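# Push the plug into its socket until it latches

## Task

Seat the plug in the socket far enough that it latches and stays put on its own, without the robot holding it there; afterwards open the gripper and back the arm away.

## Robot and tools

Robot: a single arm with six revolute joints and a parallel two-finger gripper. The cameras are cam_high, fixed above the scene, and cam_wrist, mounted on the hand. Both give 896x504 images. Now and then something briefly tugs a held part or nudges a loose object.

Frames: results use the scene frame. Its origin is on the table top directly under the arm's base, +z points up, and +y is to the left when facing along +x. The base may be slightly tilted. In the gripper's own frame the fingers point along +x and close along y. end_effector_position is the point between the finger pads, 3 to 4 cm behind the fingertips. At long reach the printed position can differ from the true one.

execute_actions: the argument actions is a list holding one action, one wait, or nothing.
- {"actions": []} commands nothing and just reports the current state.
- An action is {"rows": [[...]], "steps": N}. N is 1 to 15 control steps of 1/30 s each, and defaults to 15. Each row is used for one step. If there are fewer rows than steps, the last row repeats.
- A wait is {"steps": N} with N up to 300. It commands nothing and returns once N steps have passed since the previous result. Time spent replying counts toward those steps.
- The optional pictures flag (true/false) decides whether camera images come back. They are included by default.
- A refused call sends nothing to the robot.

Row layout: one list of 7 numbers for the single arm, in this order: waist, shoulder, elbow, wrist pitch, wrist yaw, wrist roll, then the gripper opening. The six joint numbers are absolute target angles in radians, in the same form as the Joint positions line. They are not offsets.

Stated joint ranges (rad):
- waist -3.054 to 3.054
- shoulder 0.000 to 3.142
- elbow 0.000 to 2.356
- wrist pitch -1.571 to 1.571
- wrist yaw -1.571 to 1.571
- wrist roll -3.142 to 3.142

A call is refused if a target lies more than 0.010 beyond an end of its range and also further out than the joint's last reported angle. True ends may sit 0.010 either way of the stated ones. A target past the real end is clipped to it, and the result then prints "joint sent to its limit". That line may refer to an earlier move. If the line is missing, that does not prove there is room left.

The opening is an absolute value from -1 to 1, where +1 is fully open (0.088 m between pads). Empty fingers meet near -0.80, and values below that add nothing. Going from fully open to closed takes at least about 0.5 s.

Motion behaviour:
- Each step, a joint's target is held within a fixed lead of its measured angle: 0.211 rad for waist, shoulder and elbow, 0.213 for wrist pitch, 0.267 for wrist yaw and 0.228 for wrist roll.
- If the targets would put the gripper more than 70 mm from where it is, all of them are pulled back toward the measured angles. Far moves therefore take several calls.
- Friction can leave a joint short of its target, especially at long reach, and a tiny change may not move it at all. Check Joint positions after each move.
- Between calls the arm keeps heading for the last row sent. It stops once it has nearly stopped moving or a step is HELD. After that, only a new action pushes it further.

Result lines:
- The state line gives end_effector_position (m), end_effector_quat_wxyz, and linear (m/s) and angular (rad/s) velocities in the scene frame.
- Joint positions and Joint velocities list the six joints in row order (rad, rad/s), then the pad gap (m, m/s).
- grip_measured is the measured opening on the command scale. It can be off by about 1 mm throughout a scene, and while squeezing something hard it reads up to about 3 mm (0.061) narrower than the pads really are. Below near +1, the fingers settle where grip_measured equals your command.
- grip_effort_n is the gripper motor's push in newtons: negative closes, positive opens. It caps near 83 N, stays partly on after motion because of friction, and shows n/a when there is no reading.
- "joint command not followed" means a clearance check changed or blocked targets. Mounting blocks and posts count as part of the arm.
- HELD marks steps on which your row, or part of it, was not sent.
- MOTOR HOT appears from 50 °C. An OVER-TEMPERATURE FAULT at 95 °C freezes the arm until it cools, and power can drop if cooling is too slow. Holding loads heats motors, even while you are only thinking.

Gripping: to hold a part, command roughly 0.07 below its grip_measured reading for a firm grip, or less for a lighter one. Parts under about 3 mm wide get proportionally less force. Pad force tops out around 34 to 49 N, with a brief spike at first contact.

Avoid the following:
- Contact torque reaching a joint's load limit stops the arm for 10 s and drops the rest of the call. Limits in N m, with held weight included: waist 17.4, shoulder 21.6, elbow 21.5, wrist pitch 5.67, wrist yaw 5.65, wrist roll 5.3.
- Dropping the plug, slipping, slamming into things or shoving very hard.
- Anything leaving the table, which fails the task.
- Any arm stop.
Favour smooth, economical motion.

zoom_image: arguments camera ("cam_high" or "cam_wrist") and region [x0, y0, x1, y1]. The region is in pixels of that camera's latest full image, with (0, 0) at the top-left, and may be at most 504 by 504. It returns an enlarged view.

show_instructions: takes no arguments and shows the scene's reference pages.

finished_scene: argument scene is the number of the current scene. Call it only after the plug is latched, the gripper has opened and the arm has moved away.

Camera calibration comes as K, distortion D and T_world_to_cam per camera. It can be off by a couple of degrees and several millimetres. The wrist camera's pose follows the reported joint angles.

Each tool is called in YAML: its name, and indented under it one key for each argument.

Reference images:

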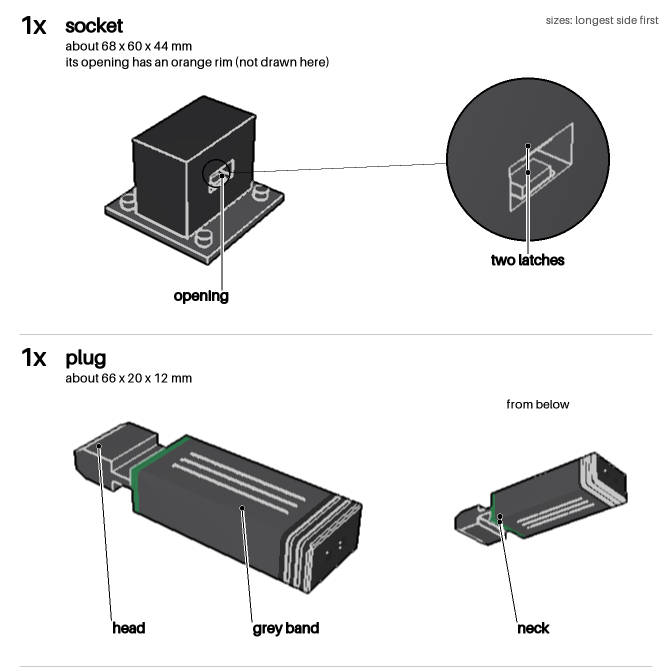

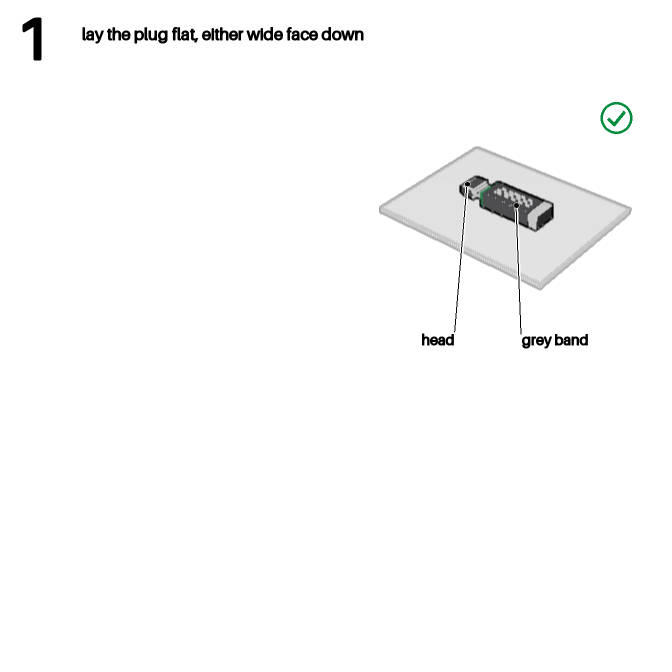

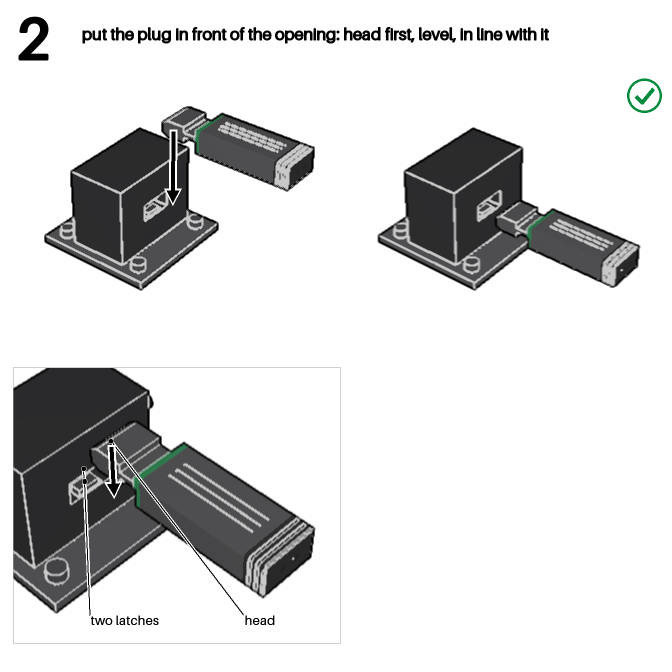

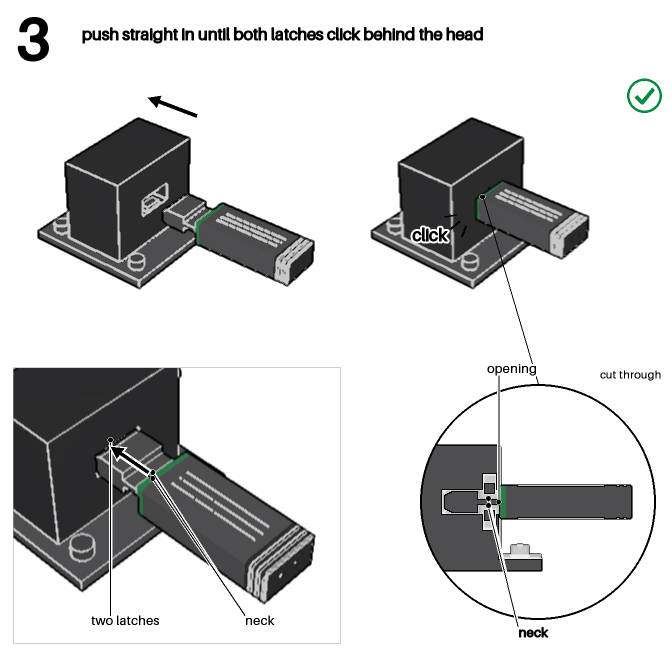

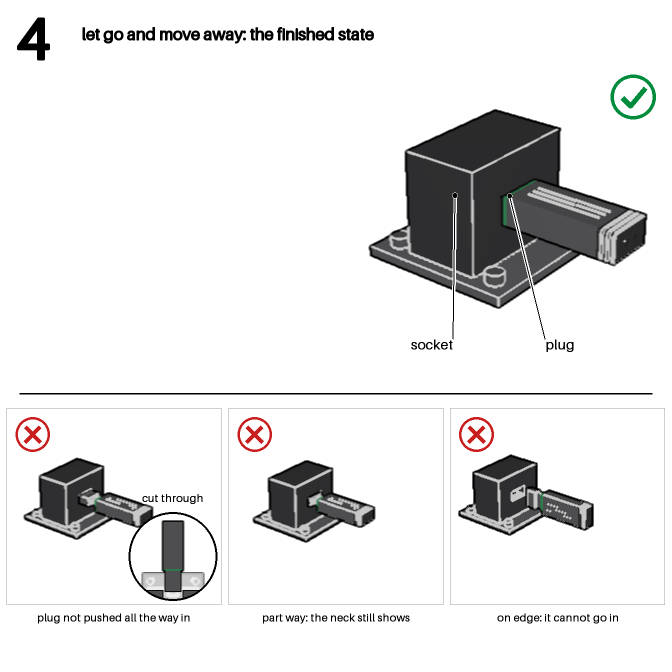

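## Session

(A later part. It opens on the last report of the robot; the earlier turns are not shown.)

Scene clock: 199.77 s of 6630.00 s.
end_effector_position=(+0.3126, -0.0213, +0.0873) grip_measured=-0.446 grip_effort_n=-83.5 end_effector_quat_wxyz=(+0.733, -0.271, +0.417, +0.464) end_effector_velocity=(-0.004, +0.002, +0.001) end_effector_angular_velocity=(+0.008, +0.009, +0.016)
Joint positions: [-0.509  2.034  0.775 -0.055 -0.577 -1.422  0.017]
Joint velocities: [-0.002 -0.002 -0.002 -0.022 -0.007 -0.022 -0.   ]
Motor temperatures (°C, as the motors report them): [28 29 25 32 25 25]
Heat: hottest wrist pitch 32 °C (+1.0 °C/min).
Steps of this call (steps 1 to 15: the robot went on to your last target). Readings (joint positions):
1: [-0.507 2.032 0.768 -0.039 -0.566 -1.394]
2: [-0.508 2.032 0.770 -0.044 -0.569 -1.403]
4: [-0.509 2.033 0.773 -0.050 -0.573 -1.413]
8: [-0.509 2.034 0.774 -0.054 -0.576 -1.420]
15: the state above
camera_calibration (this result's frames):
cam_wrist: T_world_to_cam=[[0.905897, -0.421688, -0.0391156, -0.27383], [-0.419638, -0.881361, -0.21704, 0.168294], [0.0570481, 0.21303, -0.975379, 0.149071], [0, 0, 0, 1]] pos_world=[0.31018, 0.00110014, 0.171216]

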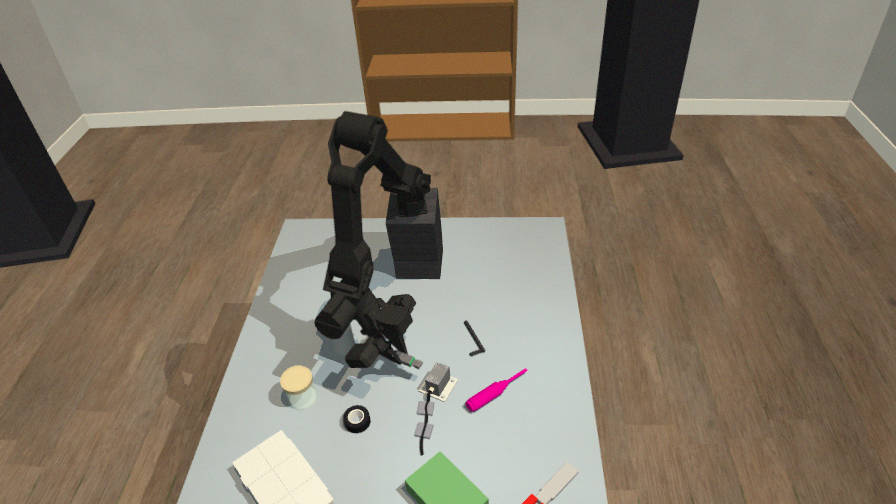

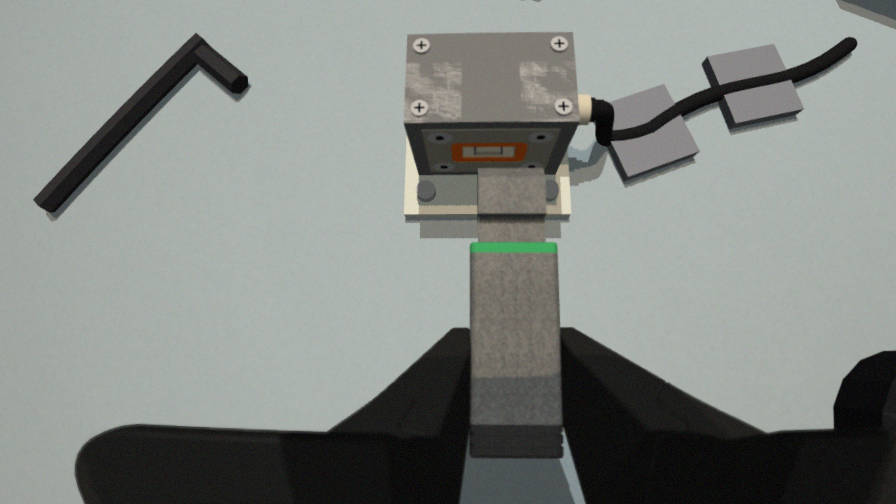

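execute_actions:
  actions:
    - {"rows": [[-0.509,2.05,0.78,-0.05,-0.577,-1.422,-0.52],[-0.508,2.058,0.782,-0.044,-0.577,-1.422,-0.52],[-0.508,2.068,0.784,-0.036,-0.576,-1.421,-0.52],[-0.507,2.08,0.786,-0.027,-0.576,-1.421,-0.52],[-0.506,2.093,0.788,-0.017,-0.575,-1.42,-0.52],[-0.505,2.107,0.79,-0.006,-0.575,-1.42,-0.52],[-0.504,2.121,0.792,0.005,-0.574,-1.419,-0.52],[-0.503,2.135,0.794,0.016,-0.574,-1.419,-0.52],[-0.502,2.148,0.796,0.026,-0.573,-1.418,-0.52],[-0.502,2.16,0.798,0.035,-0.573,-1.418,-0.52],[-0.501,2.17,0.8,0.043,-0.573,-1.418,-0.52],[-0.501,2.178,0.802,0.049,-0.573,-1.418,-0.52],[-0.501,2.184,0.803,0.052,-0.573,-1.418,-0.52],[-0.501,2.188,0.803,0.054,-0.573,-1.418,-0.52]]}
  pictures: false

execute_actions:
  actions:
    - {"steps": 15}

zoom_image:
  camera: "cam_wrist"
  region: [400, 0, 620, 260]

Scene clock: 212.63 s of 6630.00 s.
end_effector_position=(+0.3098, -0.0205, +0.0565) grip_measured=-0.446 grip_effort_n=-83.5 end_effector_quat_wxyz=(+0.730, -0.268, +0.420, +0.468) end_effector_velocity=(-0.017, +0.005, -0.040) end_effector_angular_velocity=(+0.029, +0.064, -0.007)
Joint positions: [-0.504  2.162  0.794  0.042 -0.575 -1.421  0.017]
Joint velocities: [ 0.002  0.164  0.017  0.081 -0.007  0.007 -0.   ]
Motor temperatures (°C, as the motors report them): [28 29 26 31 25 25]
Heat: hottest wrist pitch 31 °C (-1.0 °C/min).
Steps of this call (steps 1 to 15: the robot went on to your last target; steps 16 to 90: nothing new was sent; then 9.37 s passed at rest; steps 91 to 105: all 15 steps of this action). Readings (joint positions):
91: [-0.509 2.034 0.775 -0.055 -0.577 -1.423]
92: [-0.509 2.036 0.775 -0.055 -0.577 -1.423]
94: [-0.509 2.045 0.777 -0.044 -0.577 -1.423]
98: [-0.509 2.087 0.785 -0.010 -0.577 -1.422]
105: the state above

Scene clock: 213.13 s of 6630.00 s.
end_effector_position=(+0.3181, -0.0047, +0.0587) grip_measured=-0.446 grip_effort_n=-83.5 end_effector_quat_wxyz=(+0.733, -0.268, +0.393, +0.487) end_effector_velocity=(-0.002, -0.001, +0.002) end_effector_angular_velocity=(+0.022, +0.007, -0.005)
Joint positions: [-0.467  2.172  0.808  0.058 -0.619 -1.42   0.017]
Joint velocities: [-0.012 -0.002  0.002 -0.022 -0.022 -0.007 -0.   ]
Motor temperatures (°C, as the motors report them): [28 29 26 31 25 25]
Heat: hottest wrist pitch 31 °C (-1.0 °C/min).
Steps of this call (steps 1 to 15: the robot went on to your last target). Readings (joint positions):
1: [-0.504 2.167 0.794 0.045 -0.575 -1.421]
2: [-0.504 2.169 0.794 0.047 -0.575 -1.421]
4: [-0.504 2.171 0.795 0.049 -0.575 -1.421]
8: [-0.504 2.172 0.797 0.051 -0.575 -1.420]
15: the state above
camera_calibration (this result's frames):
cam_wrist: T_world_to_cam=[[0.924223, -0.37978, -0.0397339, -0.278599], [-0.376238, -0.88791, -0.264689, 0.16799], [0.0652435, 0.259581, -0.963515, 0.114224], [0, 0, 0, 1]] pos_world=[0.31324, 0.0137034, 0.143452]

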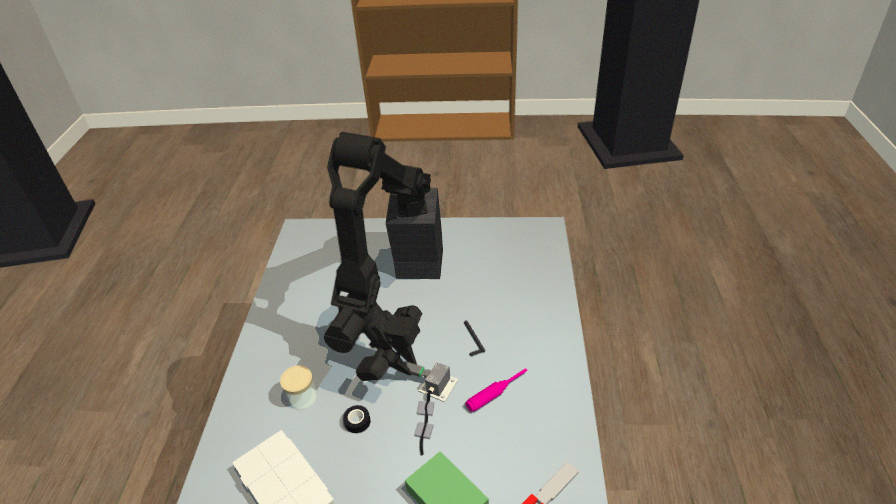

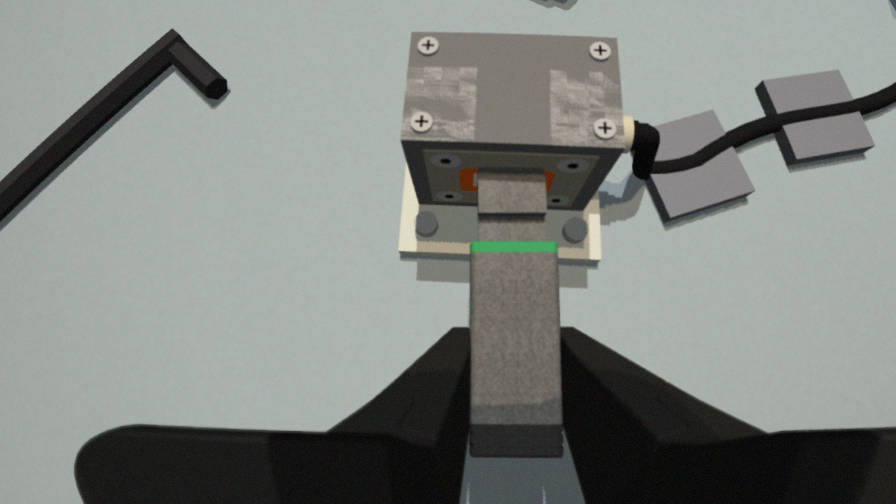

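Region (400, 0, 620, 260) of cam_wrist's 896x504 image, scaled by 1.938, with more detail than that image has; it fills the left 426 columns of this view, and the rest is white.

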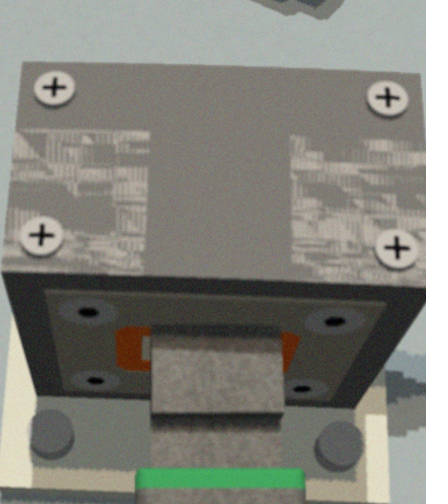

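A tug disturbed the arm. Re-check state.

execute_actions:
  actions:
    - {"rows": [[-0.505,2.188,0.801,0.053,-0.574,-1.418,-0.52]], "steps": 15}

zoom_image:
  camera: "cam_wrist"
  region: [390, 0, 630, 260]

Scene clock: 215.87 s of 6630.00 s.
end_effector_position=(+0.3144, -0.0219, +0.0540) grip_measured=-0.446 grip_effort_n=-83.5 end_effector_quat_wxyz=(+0.731, -0.272, +0.418, +0.465) end_effector_velocity=(-0.002, +0.001, +0.001) end_effector_angular_velocity=(+0.004, -0.005, +0.017)
Joint positions: [-0.503  2.176  0.807  0.054 -0.573 -1.42   0.017]
Joint velocities: [-0.002 -0.002 -0.002 -0.007 -0.007 -0.022 -0.   ]
Motor temperatures (°C, as the motors report them): [28 29 26 31 25 25]
Heat: hottest wrist pitch 31 °C (-1.0 °C/min).
Steps of this call (steps 1 to 30: the robot went on to your last target; steps 31 to 67: nothing new was sent; steps 68 to 82: all 15 steps of this action). Readings (joint positions):
68: [-0.503 2.176 0.807 0.054 -0.573 -1.420]
69: [-0.503 2.176 0.807 0.054 -0.573 -1.420]
71: [-0.503 2.176 0.807 0.054 -0.573 -1.420]
75: [-0.503 2.176 0.807 0.054 -0.573 -1.420]
82: the state above
camera_calibration (this result's frames):
cam_wrist: T_world_to_cam=[[0.907686, -0.417753, -0.0398514, -0.277481], [-0.416129, -0.883731, -0.21414, 0.159955], [0.0542397, 0.210955, -0.97599, 0.117508], [0, 0, 0, 1]] pos_world=[0.312054, 0.000649437, 0.137882]

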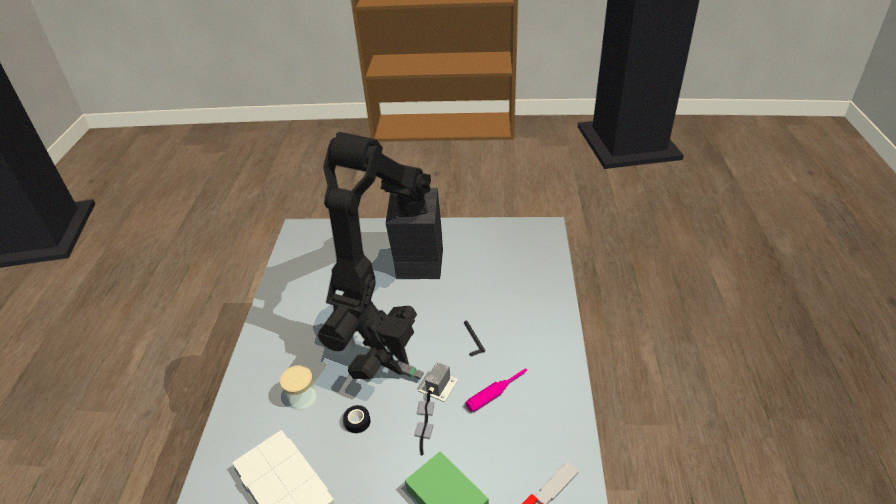

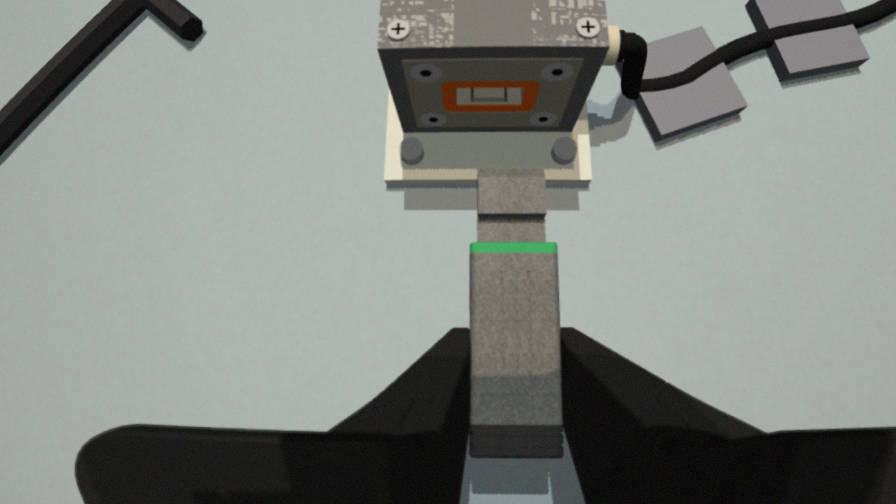

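Region (390, 0, 630, 260) of cam_wrist's 896x504 image, scaled by 1.938, with more detail than that image has; it fills the left 465 columns of this view, and the rest is white.

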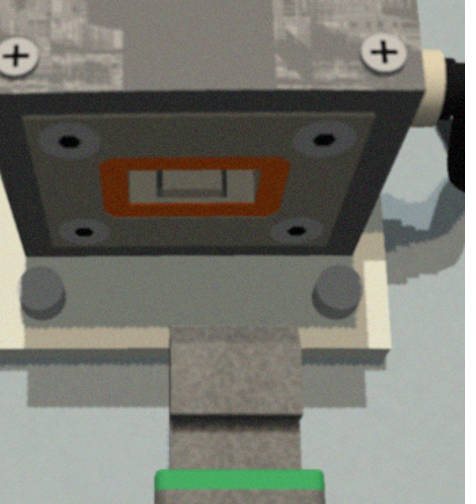

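execute_actions:
  actions:
    - {"rows": [[-0.5,2.176,0.799,0.056,-0.573,-1.416,-0.52],[-0.496,2.176,0.797,0.058,-0.572,-1.411,-0.52],[-0.491,2.176,0.795,0.061,-0.571,-1.405,-0.52],[-0.486,2.176,0.793,0.064,-0.569,-1.399,-0.52],[-0.481,2.176,0.791,0.067,-0.568,-1.393,-0.52],[-0.476,2.176,0.79,0.07,-0.566,-1.387,-0.52],[-0.471,2.176,0.79,0.073,-0.565,-1.381,-0.52],[-0.466,2.176,0.79,0.076,-0.563,-1.375,-0.52],[-0.461,2.176,0.79,0.079,-0.562,-1.369,-0.52],[-0.456,2.176,0.79,0.081,-0.56,-1.364,-0.52],[-0.452,2.176,0.79,0.083,-0.559,-1.36,-0.52],[-0.45,2.176,0.79,0.083,-0.559,-1.359,-0.52]]}
  pictures: false

execute_actions:
  actions:
    - {"steps": 10}

zoom_image:
  camera: "cam_wrist"
  region: [410, 60, 610, 260]

Scene clock: 236.20 s of 6630.00 s.
end_effector_position=(+0.3156, -0.0070, +0.0529) grip_measured=-0.446 grip_effort_n=-83.5 end_effector_quat_wxyz=(+0.730, -0.267, +0.421, +0.468) end_effector_velocity=(-0.001, +0.012, +0.001) end_effector_angular_velocity=(+0.020, +0.013, +0.000)
Joint positions: [-0.454  2.176  0.798  0.079 -0.563 -1.365  0.017]
Joint velocities: [ 0.032 -0.002 -0.007  0.007 -0.007  0.037 -0.   ]
Motor temperatures (°C, as the motors report them): [28 30 26 30 25 25]
Heat: hottest shoulder 30 °C (-2.0 °C/min).
Steps of this call (steps 1 to 15: the robot went on to your last target; steps 16 to 90: nothing new was sent; then 16.83 s passed at rest; steps 91 to 105: all 15 steps of this action). Readings (joint positions):
91: [-0.503 2.176 0.807 0.054 -0.573 -1.420]
92: [-0.503 2.176 0.807 0.054 -0.573 -1.418]
94: [-0.500 2.176 0.805 0.056 -0.573 -1.412]
98: [-0.482 2.176 0.799 0.066 -0.569 -1.391]
105: the state above

Scene clock: 236.53 s of 6630.00 s.
end_effector_position=(+0.3160, -0.0058, +0.0533) grip_measured=-0.446 grip_effort_n=-83.5 end_effector_quat_wxyz=(+0.731, -0.265, +0.419, +0.469) end_effector_velocity=(+0.024, +0.083, +0.042) end_effector_angular_velocity=(+0.499, -0.180, +0.104)
Joint positions: [-0.452  2.176  0.798  0.082 -0.569 -1.362  0.017]
Joint velocities: [ 0.056 -0.007 -0.002  0.051 -0.52   0.007 -0.   ]
Motor temperatures (°C, as the motors report them): [28 30 26 30 25 25]
Heat: hottest shoulder 30 °C (-2.0 °C/min).
Steps of this call (steps 1 to 10: the robot went on to your last target). Readings (joint positions):
1: [-0.453 2.176 0.798 0.080 -0.563 -1.364]
2: [-0.453 2.176 0.798 0.080 -0.562 -1.363]
4: [-0.453 2.176 0.798 0.080 -0.562 -1.362]
8: [-0.453 2.176 0.798 0.080 -0.562 -1.362]
10: the state above
camera_calibration (this result's frames):
cam_wrist: T_world_to_cam=[[0.907023, -0.417471, -0.0550213, -0.271206], [-0.418813, -0.88086, -0.220637, 0.175959], [0.0436436, 0.223167, -0.973803, 0.11662], [0, 0, 0, 1]] pos_world=[0.314594, 0.0157486, 0.137466]

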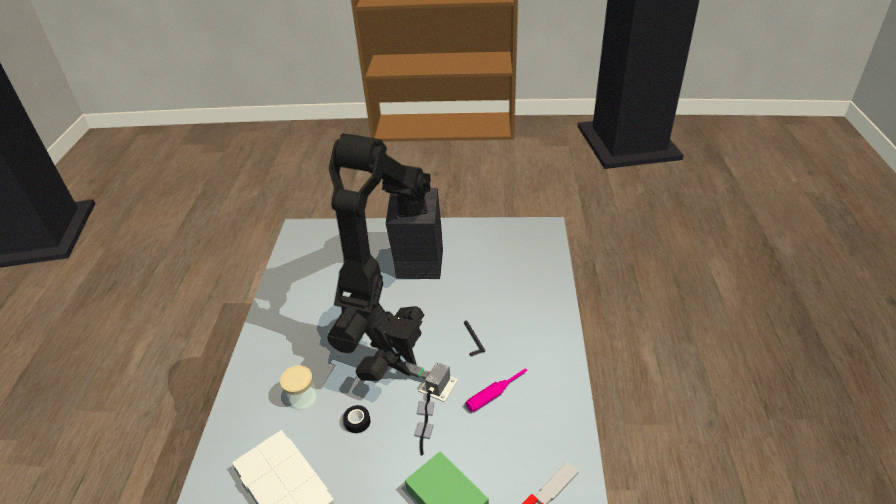

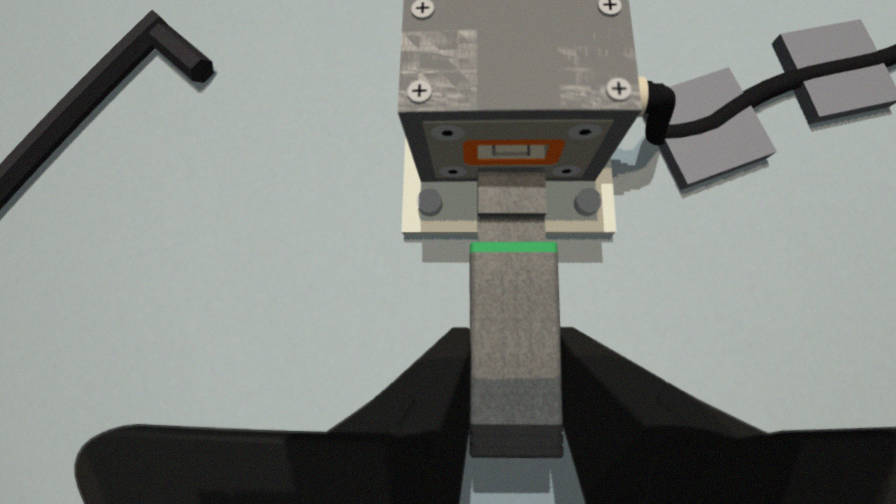

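Region (410, 60, 610, 260) of cam_wrist's 896x504 image, scaled by 2.520, with more detail than that image has.

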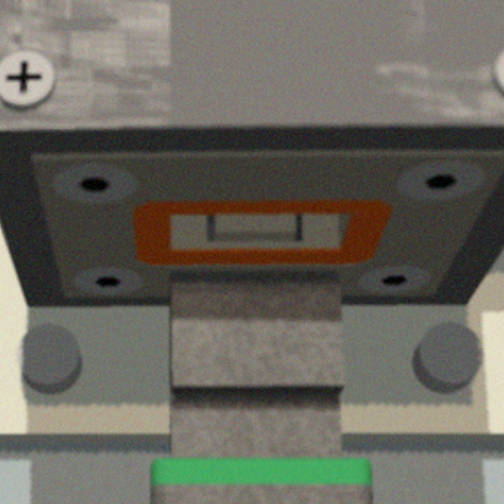

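Another tug started. Look again.

execute_actions:
  actions:
    - {"steps": 15}

zoom_image:
  camera: "cam_wrist"
  region: [410, 60, 610, 260]

Scene clock: 239.10 s of 6630.00 s.
end_effector_position=(+0.3157, -0.0055, +0.0532) grip_measured=-0.446 grip_effort_n=-83.5 end_effector_quat_wxyz=(+0.729, -0.268, +0.421, +0.468) end_effector_velocity=(-0.002, +0.001, +0.001) end_effector_angular_velocity=(+0.004, -0.005, +0.017)
Joint positions: [-0.448  2.173  0.795  0.083 -0.56  -1.36   0.017]
Joint velocities: [-0.002 -0.002 -0.002 -0.007 -0.007 -0.022 -0.   ]
Motor temperatures (°C, as the motors report them): [28 31 26 30 25 25]
Heat: hottest shoulder 31 °C (-1.0 °C/min).
Steps of this call (steps 1 to 15: the robot went on to your last target; steps 16 to 77: nothing new was sent). Readings (joint positions):
1: [-0.447 2.176 0.798 0.084 -0.587 -1.361]
2: [-0.443 2.175 0.798 0.085 -0.580 -1.361]
4: [-0.442 2.173 0.798 0.085 -0.579 -1.360]
8: [-0.446 2.173 0.796 0.084 -0.560 -1.360]
77: the state above
The arm was judged still, so your last target was given up. Only a new action makes it travel on or press farther. Fingers that are still opening or closing keep moving.
camera_calibration (this result's frames):
cam_wrist: T_world_to_cam=[[0.90767, -0.416363, -0.0526928, -0.271216], [-0.417538, -0.883203, -0.213575, 0.175249], [0.0423864, 0.215857, -0.975505, 0.116861], [0, 0, 0, 1]] pos_world=[0.314394, 0.0166312, 0.137136]

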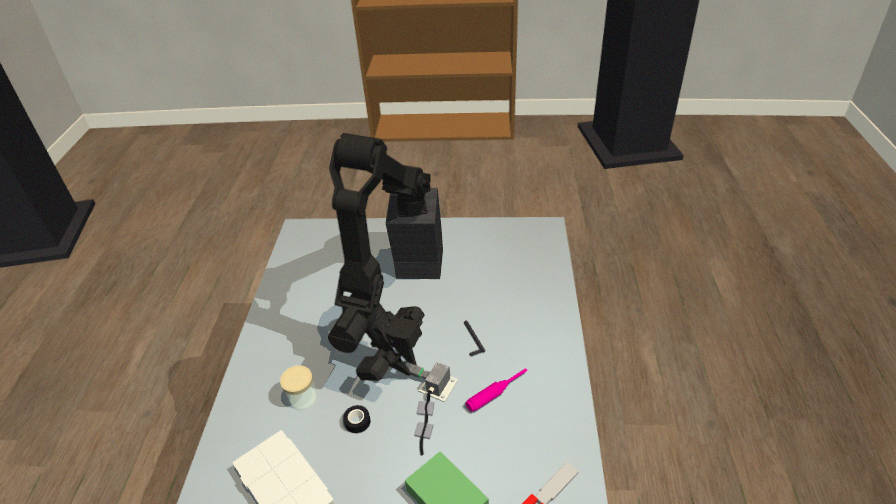

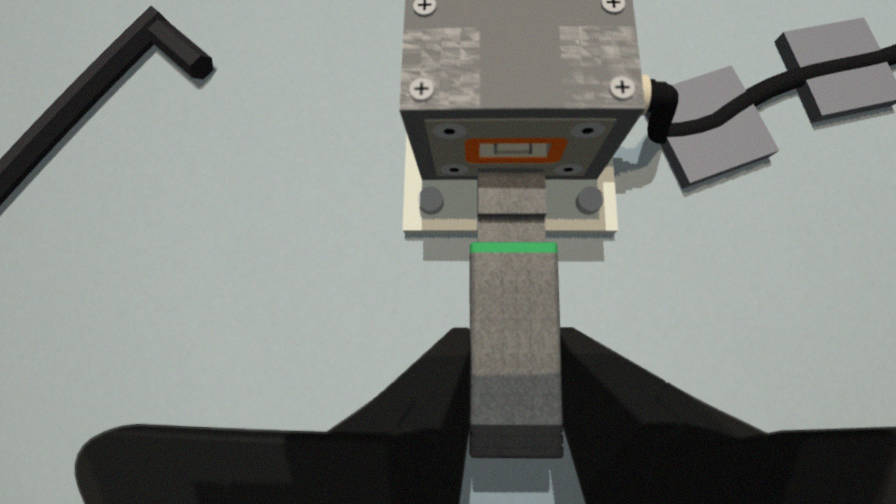

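Region (410, 60, 610, 260) of cam_wrist's 896x504 image, scaled by 2.520, with more detail than that image has.

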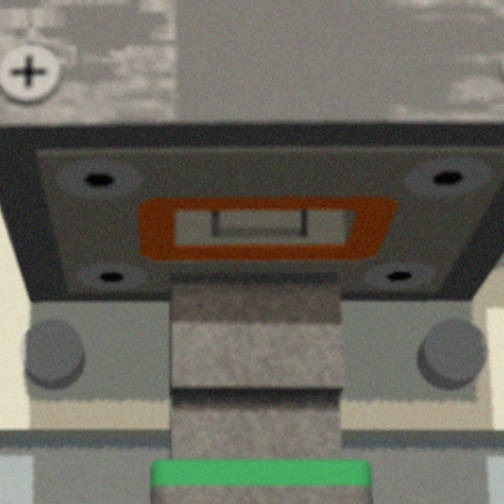

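execute_actions:
  actions:
    - {"rows": [[-0.447,2.17,0.798,0.084,-0.559,-1.358,-0.52],[-0.445,2.168,0.799,0.085,-0.558,-1.355,-0.52],[-0.443,2.166,0.8,0.086,-0.557,-1.352,-0.52],[-0.44,2.165,0.801,0.087,-0.556,-1.349,-0.52],[-0.437,2.164,0.802,0.089,-0.555,-1.346,-0.52],[-0.434,2.163,0.803,0.09,-0.554,-1.343,-0.52],[-0.432,2.162,0.803,0.091,-0.553,-1.34,-0.52],[-0.43,2.162,0.803,0.092,-0.5525,-1.337,-0.52],[-0.428,2.162,0.803,0.093,-0.5525,-1.3355,-0.52]]}

zoom_image:
  camera: "cam_wrist"
  region: [440, 110, 590, 260]

Scene clock: 257.97 s of 6630.00 s.
end_effector_position=(+0.3176, -0.0015, +0.0532) grip_measured=-0.446 grip_effort_n=-83.5 end_effector_quat_wxyz=(+0.729, -0.267, +0.422, +0.467) end_effector_velocity=(-0.002, -0.001, +0.001) end_effector_angular_velocity=(+0.006, +0.002, -0.000)
Joint positions: [-0.432  2.172  0.796  0.09  -0.554 -1.339  0.017]
Joint velocities: [-0.007 -0.002 -0.002 -0.007 -0.007 -0.007 -0.   ]
Motor temperatures (°C, as the motors report them): [28 32 26 29 25 25]
Heat: hottest shoulder 32 °C (+0.0 °C/min).
Steps of this call (steps 1 to 90: nothing new was sent; then 15.37 s passed at rest; steps 91 to 105: all 15 steps of this action). Readings (joint positions):
91: [-0.448 2.173 0.794 0.083 -0.561 -1.360]
92: [-0.448 2.173 0.794 0.083 -0.561 -1.360]
94: [-0.448 2.173 0.794 0.083 -0.560 -1.357]
98: [-0.439 2.173 0.795 0.087 -0.557 -1.346]
105: the state above
camera_calibration (this result's frames):
cam_wrist: T_world_to_cam=[[0.90623, -0.419238, -0.0546457, -0.270678], [-0.420861, -0.882226, -0.211074, 0.180569], [0.0402806, 0.21428, -0.975941, 0.116628], [0, 0, 0, 1]] pos_world=[0.316594, 0.0208328, 0.137144]

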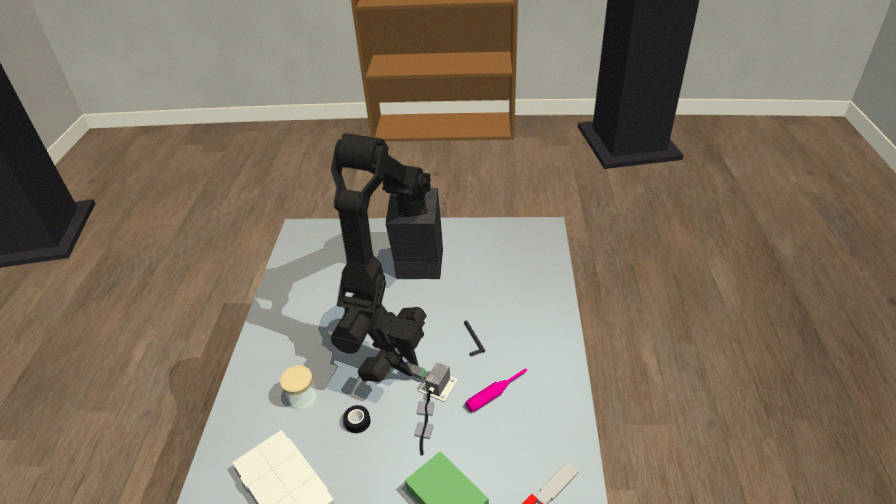

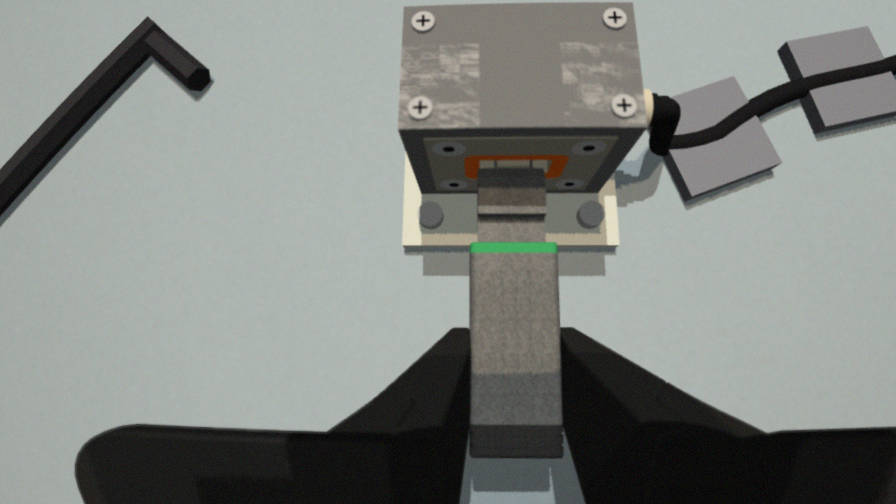

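Region (440, 110, 590, 260) of cam_wrist's 896x504 image, scaled by 3.360, with more detail than that image has.

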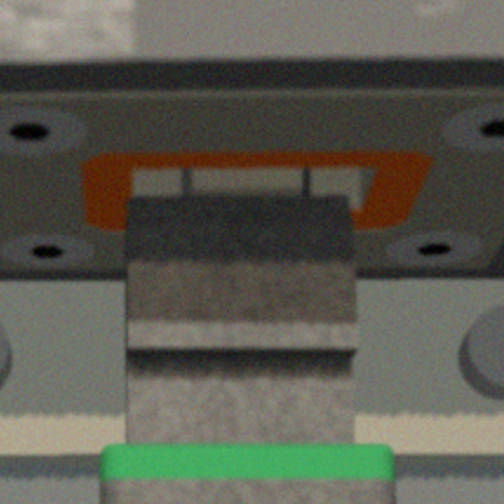

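execute_actions:
  actions:
    - {"rows": [[-0.43,2.165,0.805,0.093,-0.5525,-1.336,-0.52],[-0.43,2.165,0.807,0.093,-0.5525,-1.336,-0.52],[-0.43,2.165,0.808,0.093,-0.5525,-1.336,-0.52]], "steps": 8}

zoom_image:
  camera: "cam_wrist"
  region: [440, 110, 590, 260]

Scene clock: 264.00 s of 6630.00 s.
end_effector_position=(+0.3190, -0.0020, +0.0534) grip_measured=-0.446 grip_effort_n=-83.5 end_effector_quat_wxyz=(+0.730, -0.268, +0.422, +0.466) end_effector_velocity=(-0.000, +0.000, +0.002) end_effector_angular_velocity=(+0.006, -0.003, +0.005)
Joint positions: [-0.432  2.172  0.799  0.09  -0.552 -1.338  0.017]
Joint velocities: [-0.002 -0.007 -0.002 -0.007 -0.007 -0.007 -0.001]
Motor temperatures (°C, as the motors report them): [28 33 26 29 25 25]
Heat: hottest shoulder 33 °C (+2.0 °C/min).
Steps of this call (steps 1 to 15: the robot went on to your last target; steps 16 to 90: nothing new was sent; then 2.77 s passed at rest; steps 91 to 98: all 8 steps of this action). Readings (joint positions):
91: [-0.432 2.172 0.796 0.090 -0.554 -1.338]
92: [-0.432 2.172 0.797 0.090 -0.554 -1.338]
94: [-0.432 2.172 0.798 0.090 -0.553 -1.338]
98: the state above
camera_calibration (this result's frames):
cam_wrist: T_world_to_cam=[[0.906079, -0.41998, -0.051364, -0.27223], [-0.420918, -0.882381, -0.210314, 0.180688], [0.043005, 0.212181, -0.976284, 0.115989], [0, 0, 0, 1]] pos_world=[0.317729, 0.0204939, 0.137256]

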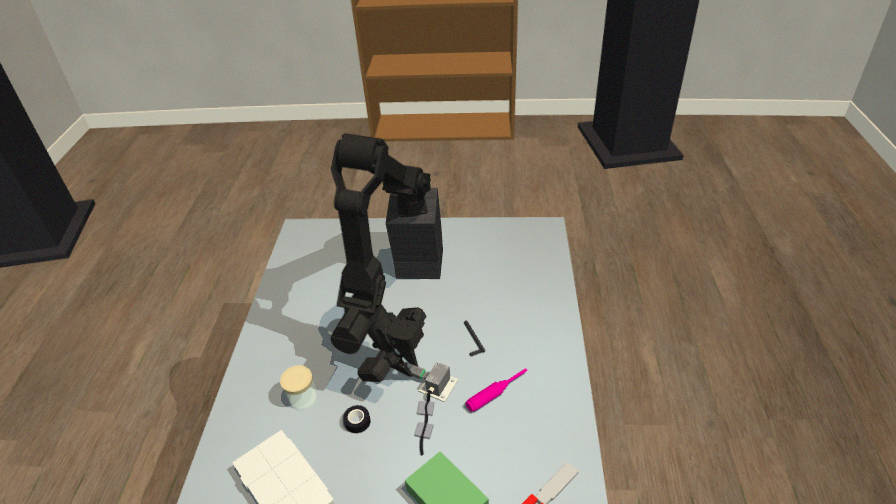

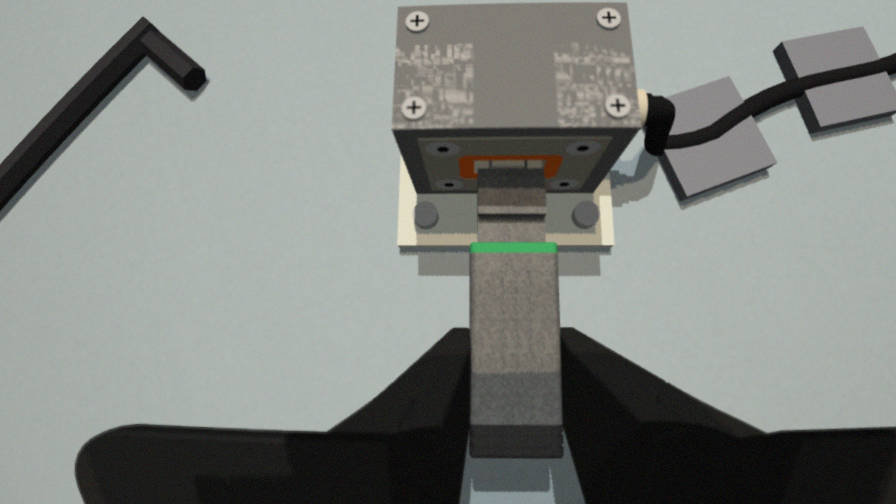

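Region (440, 110, 590, 260) of cam_wrist's 896x504 image, scaled by 3.360, with more detail than that image has.

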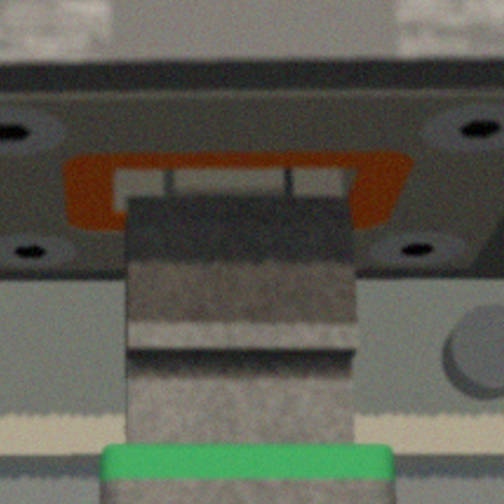

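execute_actions:
  actions:
    - {"rows": [[-0.428,2.165,0.803,0.088,-0.552,-1.335,-0.52],[-0.427,2.165,0.803,0.085,-0.552,-1.334,-0.52],[-0.426,2.165,0.803,0.085,-0.551,-1.332,-0.52],[-0.424,2.165,0.803,0.088,-0.5505,-1.33,-0.52],[-0.422,2.165,0.803,0.092,-0.55,-1.328,-0.52],[-0.42,2.165,0.803,0.094,-0.5495,-1.326,-0.52],[-0.418,2.165,0.803,0.096,-0.549,-1.324,-0.52],[-0.416,2.165,0.803,0.097,-0.5485,-1.321,-0.52],[-0.414,2.165,0.803,0.098,-0.548,-1.319,-0.52],[-0.412,2.165,0.803,0.1,-0.5475,-1.317,-0.52],[-0.41,2.165,0.803,0.101,-0.547,-1.315,-0.52],[-0.408,2.165,0.803,0.103,-0.547,-1.313,-0.52]]}

zoom_image:
  camera: "cam_wrist"
  region: [440, 110, 590, 260]

Scene clock: 271.47 s of 6630.00 s.
end_effector_position=(+0.3195, -0.0016, +0.0524) grip_measured=-0.446 grip_effort_n=-83.5 end_effector_quat_wxyz=(+0.729, -0.268, +0.428, +0.461) end_effector_velocity=(+0.001, -0.000, +0.000) end_effector_angular_velocity=(-0.010, -0.009, +0.008)
Joint positions: [-0.425  2.172  0.799  0.095 -0.538 -1.319  0.017]
Joint velocities: [ 0.002 -0.002 -0.002  0.007  0.007 -0.007  0.   ]
Motor temperatures (°C, as the motors report them): [28 34 26 29 25 25]
Heat: hottest shoulder 34 °C (+3.0 °C/min).
Steps of this call (steps 1 to 15: the robot went on to your last target; steps 16 to 90: nothing new was sent; then 3.97 s passed at rest; steps 91 to 105: all 15 steps of this action). Readings (joint positions):
91: [-0.432 2.172 0.799 0.090 -0.552 -1.338]
92: [-0.432 2.172 0.799 0.090 -0.552 -1.338]
94: [-0.432 2.172 0.799 0.090 -0.552 -1.336]
98: [-0.429 2.172 0.799 0.090 -0.547 -1.329]
105: the state above
camera_calibration (this result's frames):
cam_wrist: T_world_to_cam=[[0.900886, -0.430681, -0.0540128, -0.270853], [-0.432389, -0.879561, -0.198525, 0.184125], [0.0379935, 0.202203, -0.978606, 0.11667], [0, 0, 0, 1]] pos_world=[0.319189, 0.0217068, 0.136098]

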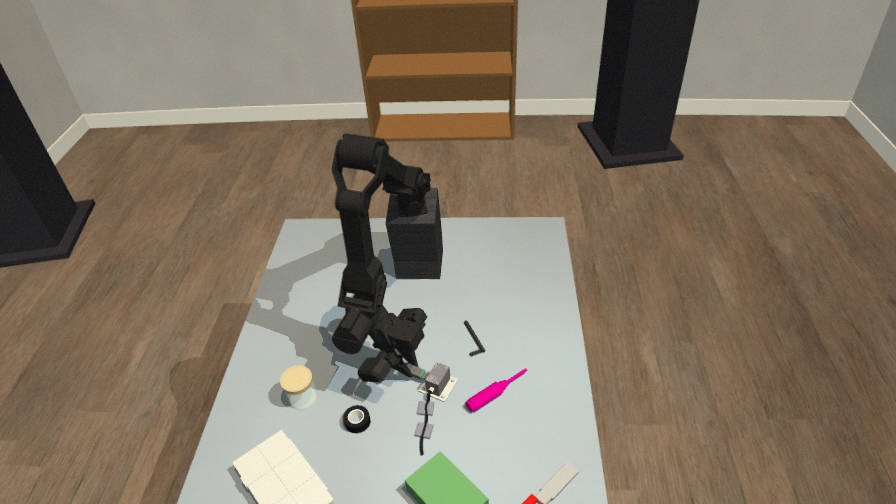

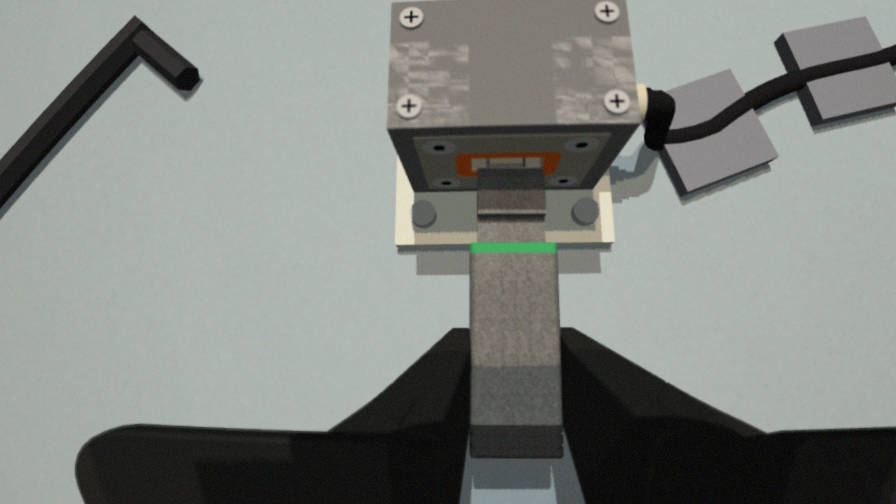

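Region (440, 110, 590, 260) of cam_wrist's 896x504 image, scaled by 3.360, with more detail than that image has.

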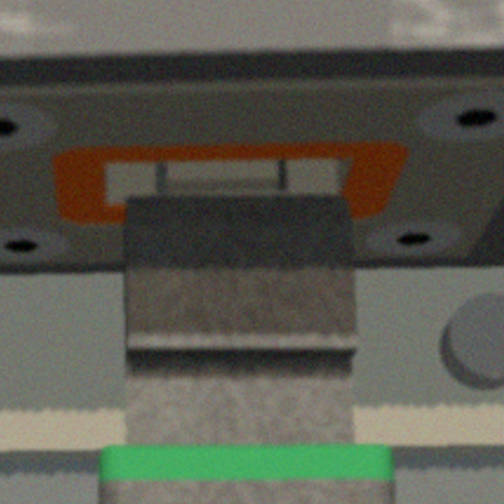

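execute_actions:
  actions:
    - {"rows": [[-0.428,2.165,0.8,0.09,-0.552,-1.33,-0.52],[-0.434,2.165,0.798,0.087,-0.555,-1.338,-0.52],[-0.44,2.163,0.796,0.084,-0.558,-1.345,-0.52],[-0.444,2.16,0.794,0.082,-0.56,-1.35,-0.52],[-0.446,2.157,0.792,0.08,-0.56,-1.353,-0.52],[-0.446,2.154,0.79,0.078,-0.56,-1.353,-0.52],[-0.446,2.151,0.788,0.076,-0.56,-1.353,-0.52],[-0.446,2.148,0.787,0.075,-0.56,-1.353,-0.52]]}

zoom_image:
  camera: "cam_wrist"
  region: [440, 110, 590, 260]

Scene clock: 280.53 s of 6630.00 s.
end_effector_position=(+0.3183, -0.0045, +0.0569) grip_measured=-0.446 grip_effort_n=-83.5 end_effector_quat_wxyz=(+0.731, -0.269, +0.420, +0.466) end_effector_velocity=(-0.003, -0.001, +0.000) end_effector_angular_velocity=(+0.002, -0.009, +0.012)
Joint positions: [-0.443  2.159  0.795  0.078 -0.558 -1.35   0.017]
Joint velocities: [-0.007 -0.002 -0.012  0.007 -0.007 -0.022  0.   ]
Motor temperatures (°C, as the motors report them): [28 35 26 29 25 25]
Heat: hottest shoulder 35 °C (+5.0 °C/min).
Steps of this call (steps 1 to 15: the robot went on to your last target; steps 16 to 90: nothing new was sent; then 5.57 s passed at rest; steps 91 to 105: all 15 steps of this action). Readings (joint positions):
91: [-0.425 2.172 0.799 0.096 -0.537 -1.318]
92: [-0.427 2.172 0.799 0.096 -0.540 -1.322]
94: [-0.432 2.172 0.799 0.092 -0.549 -1.333]
98: [-0.441 2.165 0.798 0.083 -0.557 -1.346]
105: the state above
camera_calibration (this result's frames):
cam_wrist: T_world_to_cam=[[0.906582, -0.419251, -0.048349, -0.272836], [-0.419381, -0.882147, -0.214329, 0.178717], [0.0472068, 0.214584, -0.975564, 0.118664], [0, 0, 0, 1]] pos_world=[0.316697, 0.0178044, 0.140877]

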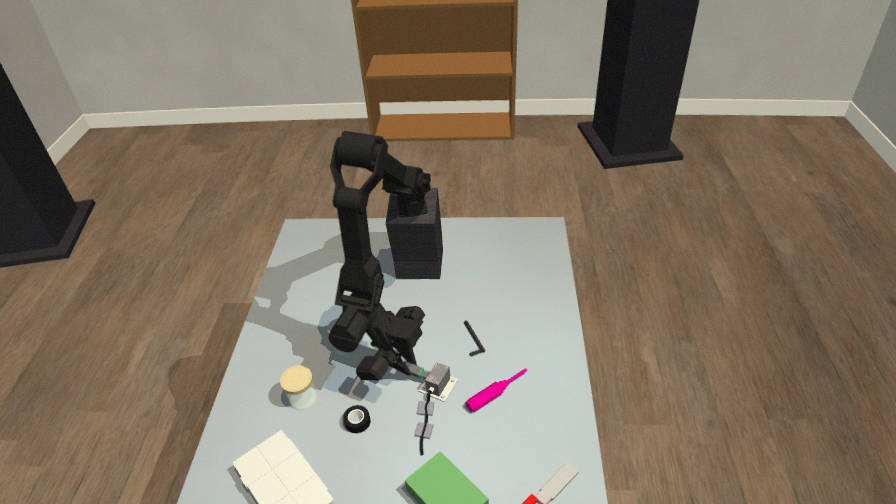

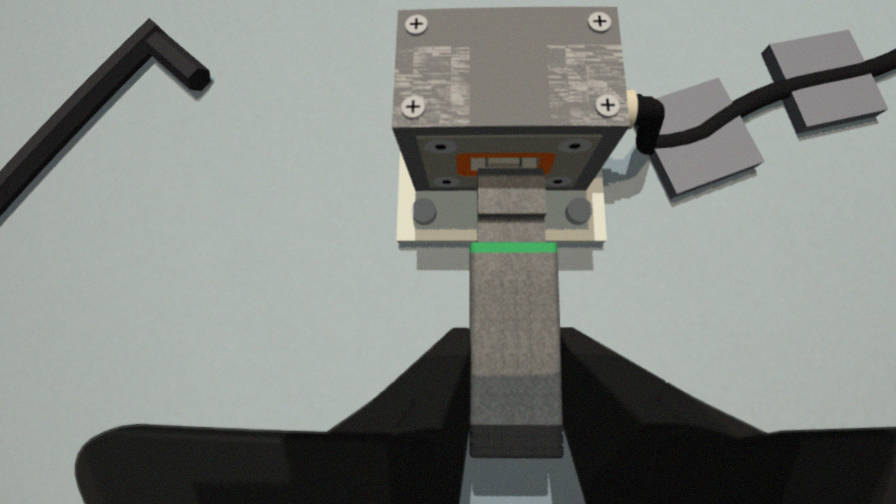

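Region (440, 110, 590, 260) of cam_wrist's 896x504 image, scaled by 3.360, with more detail than that image has.

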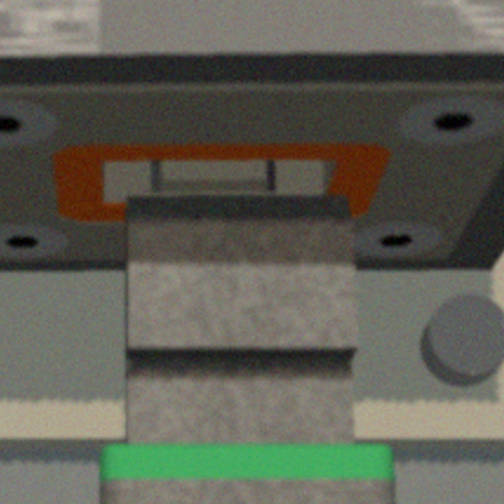

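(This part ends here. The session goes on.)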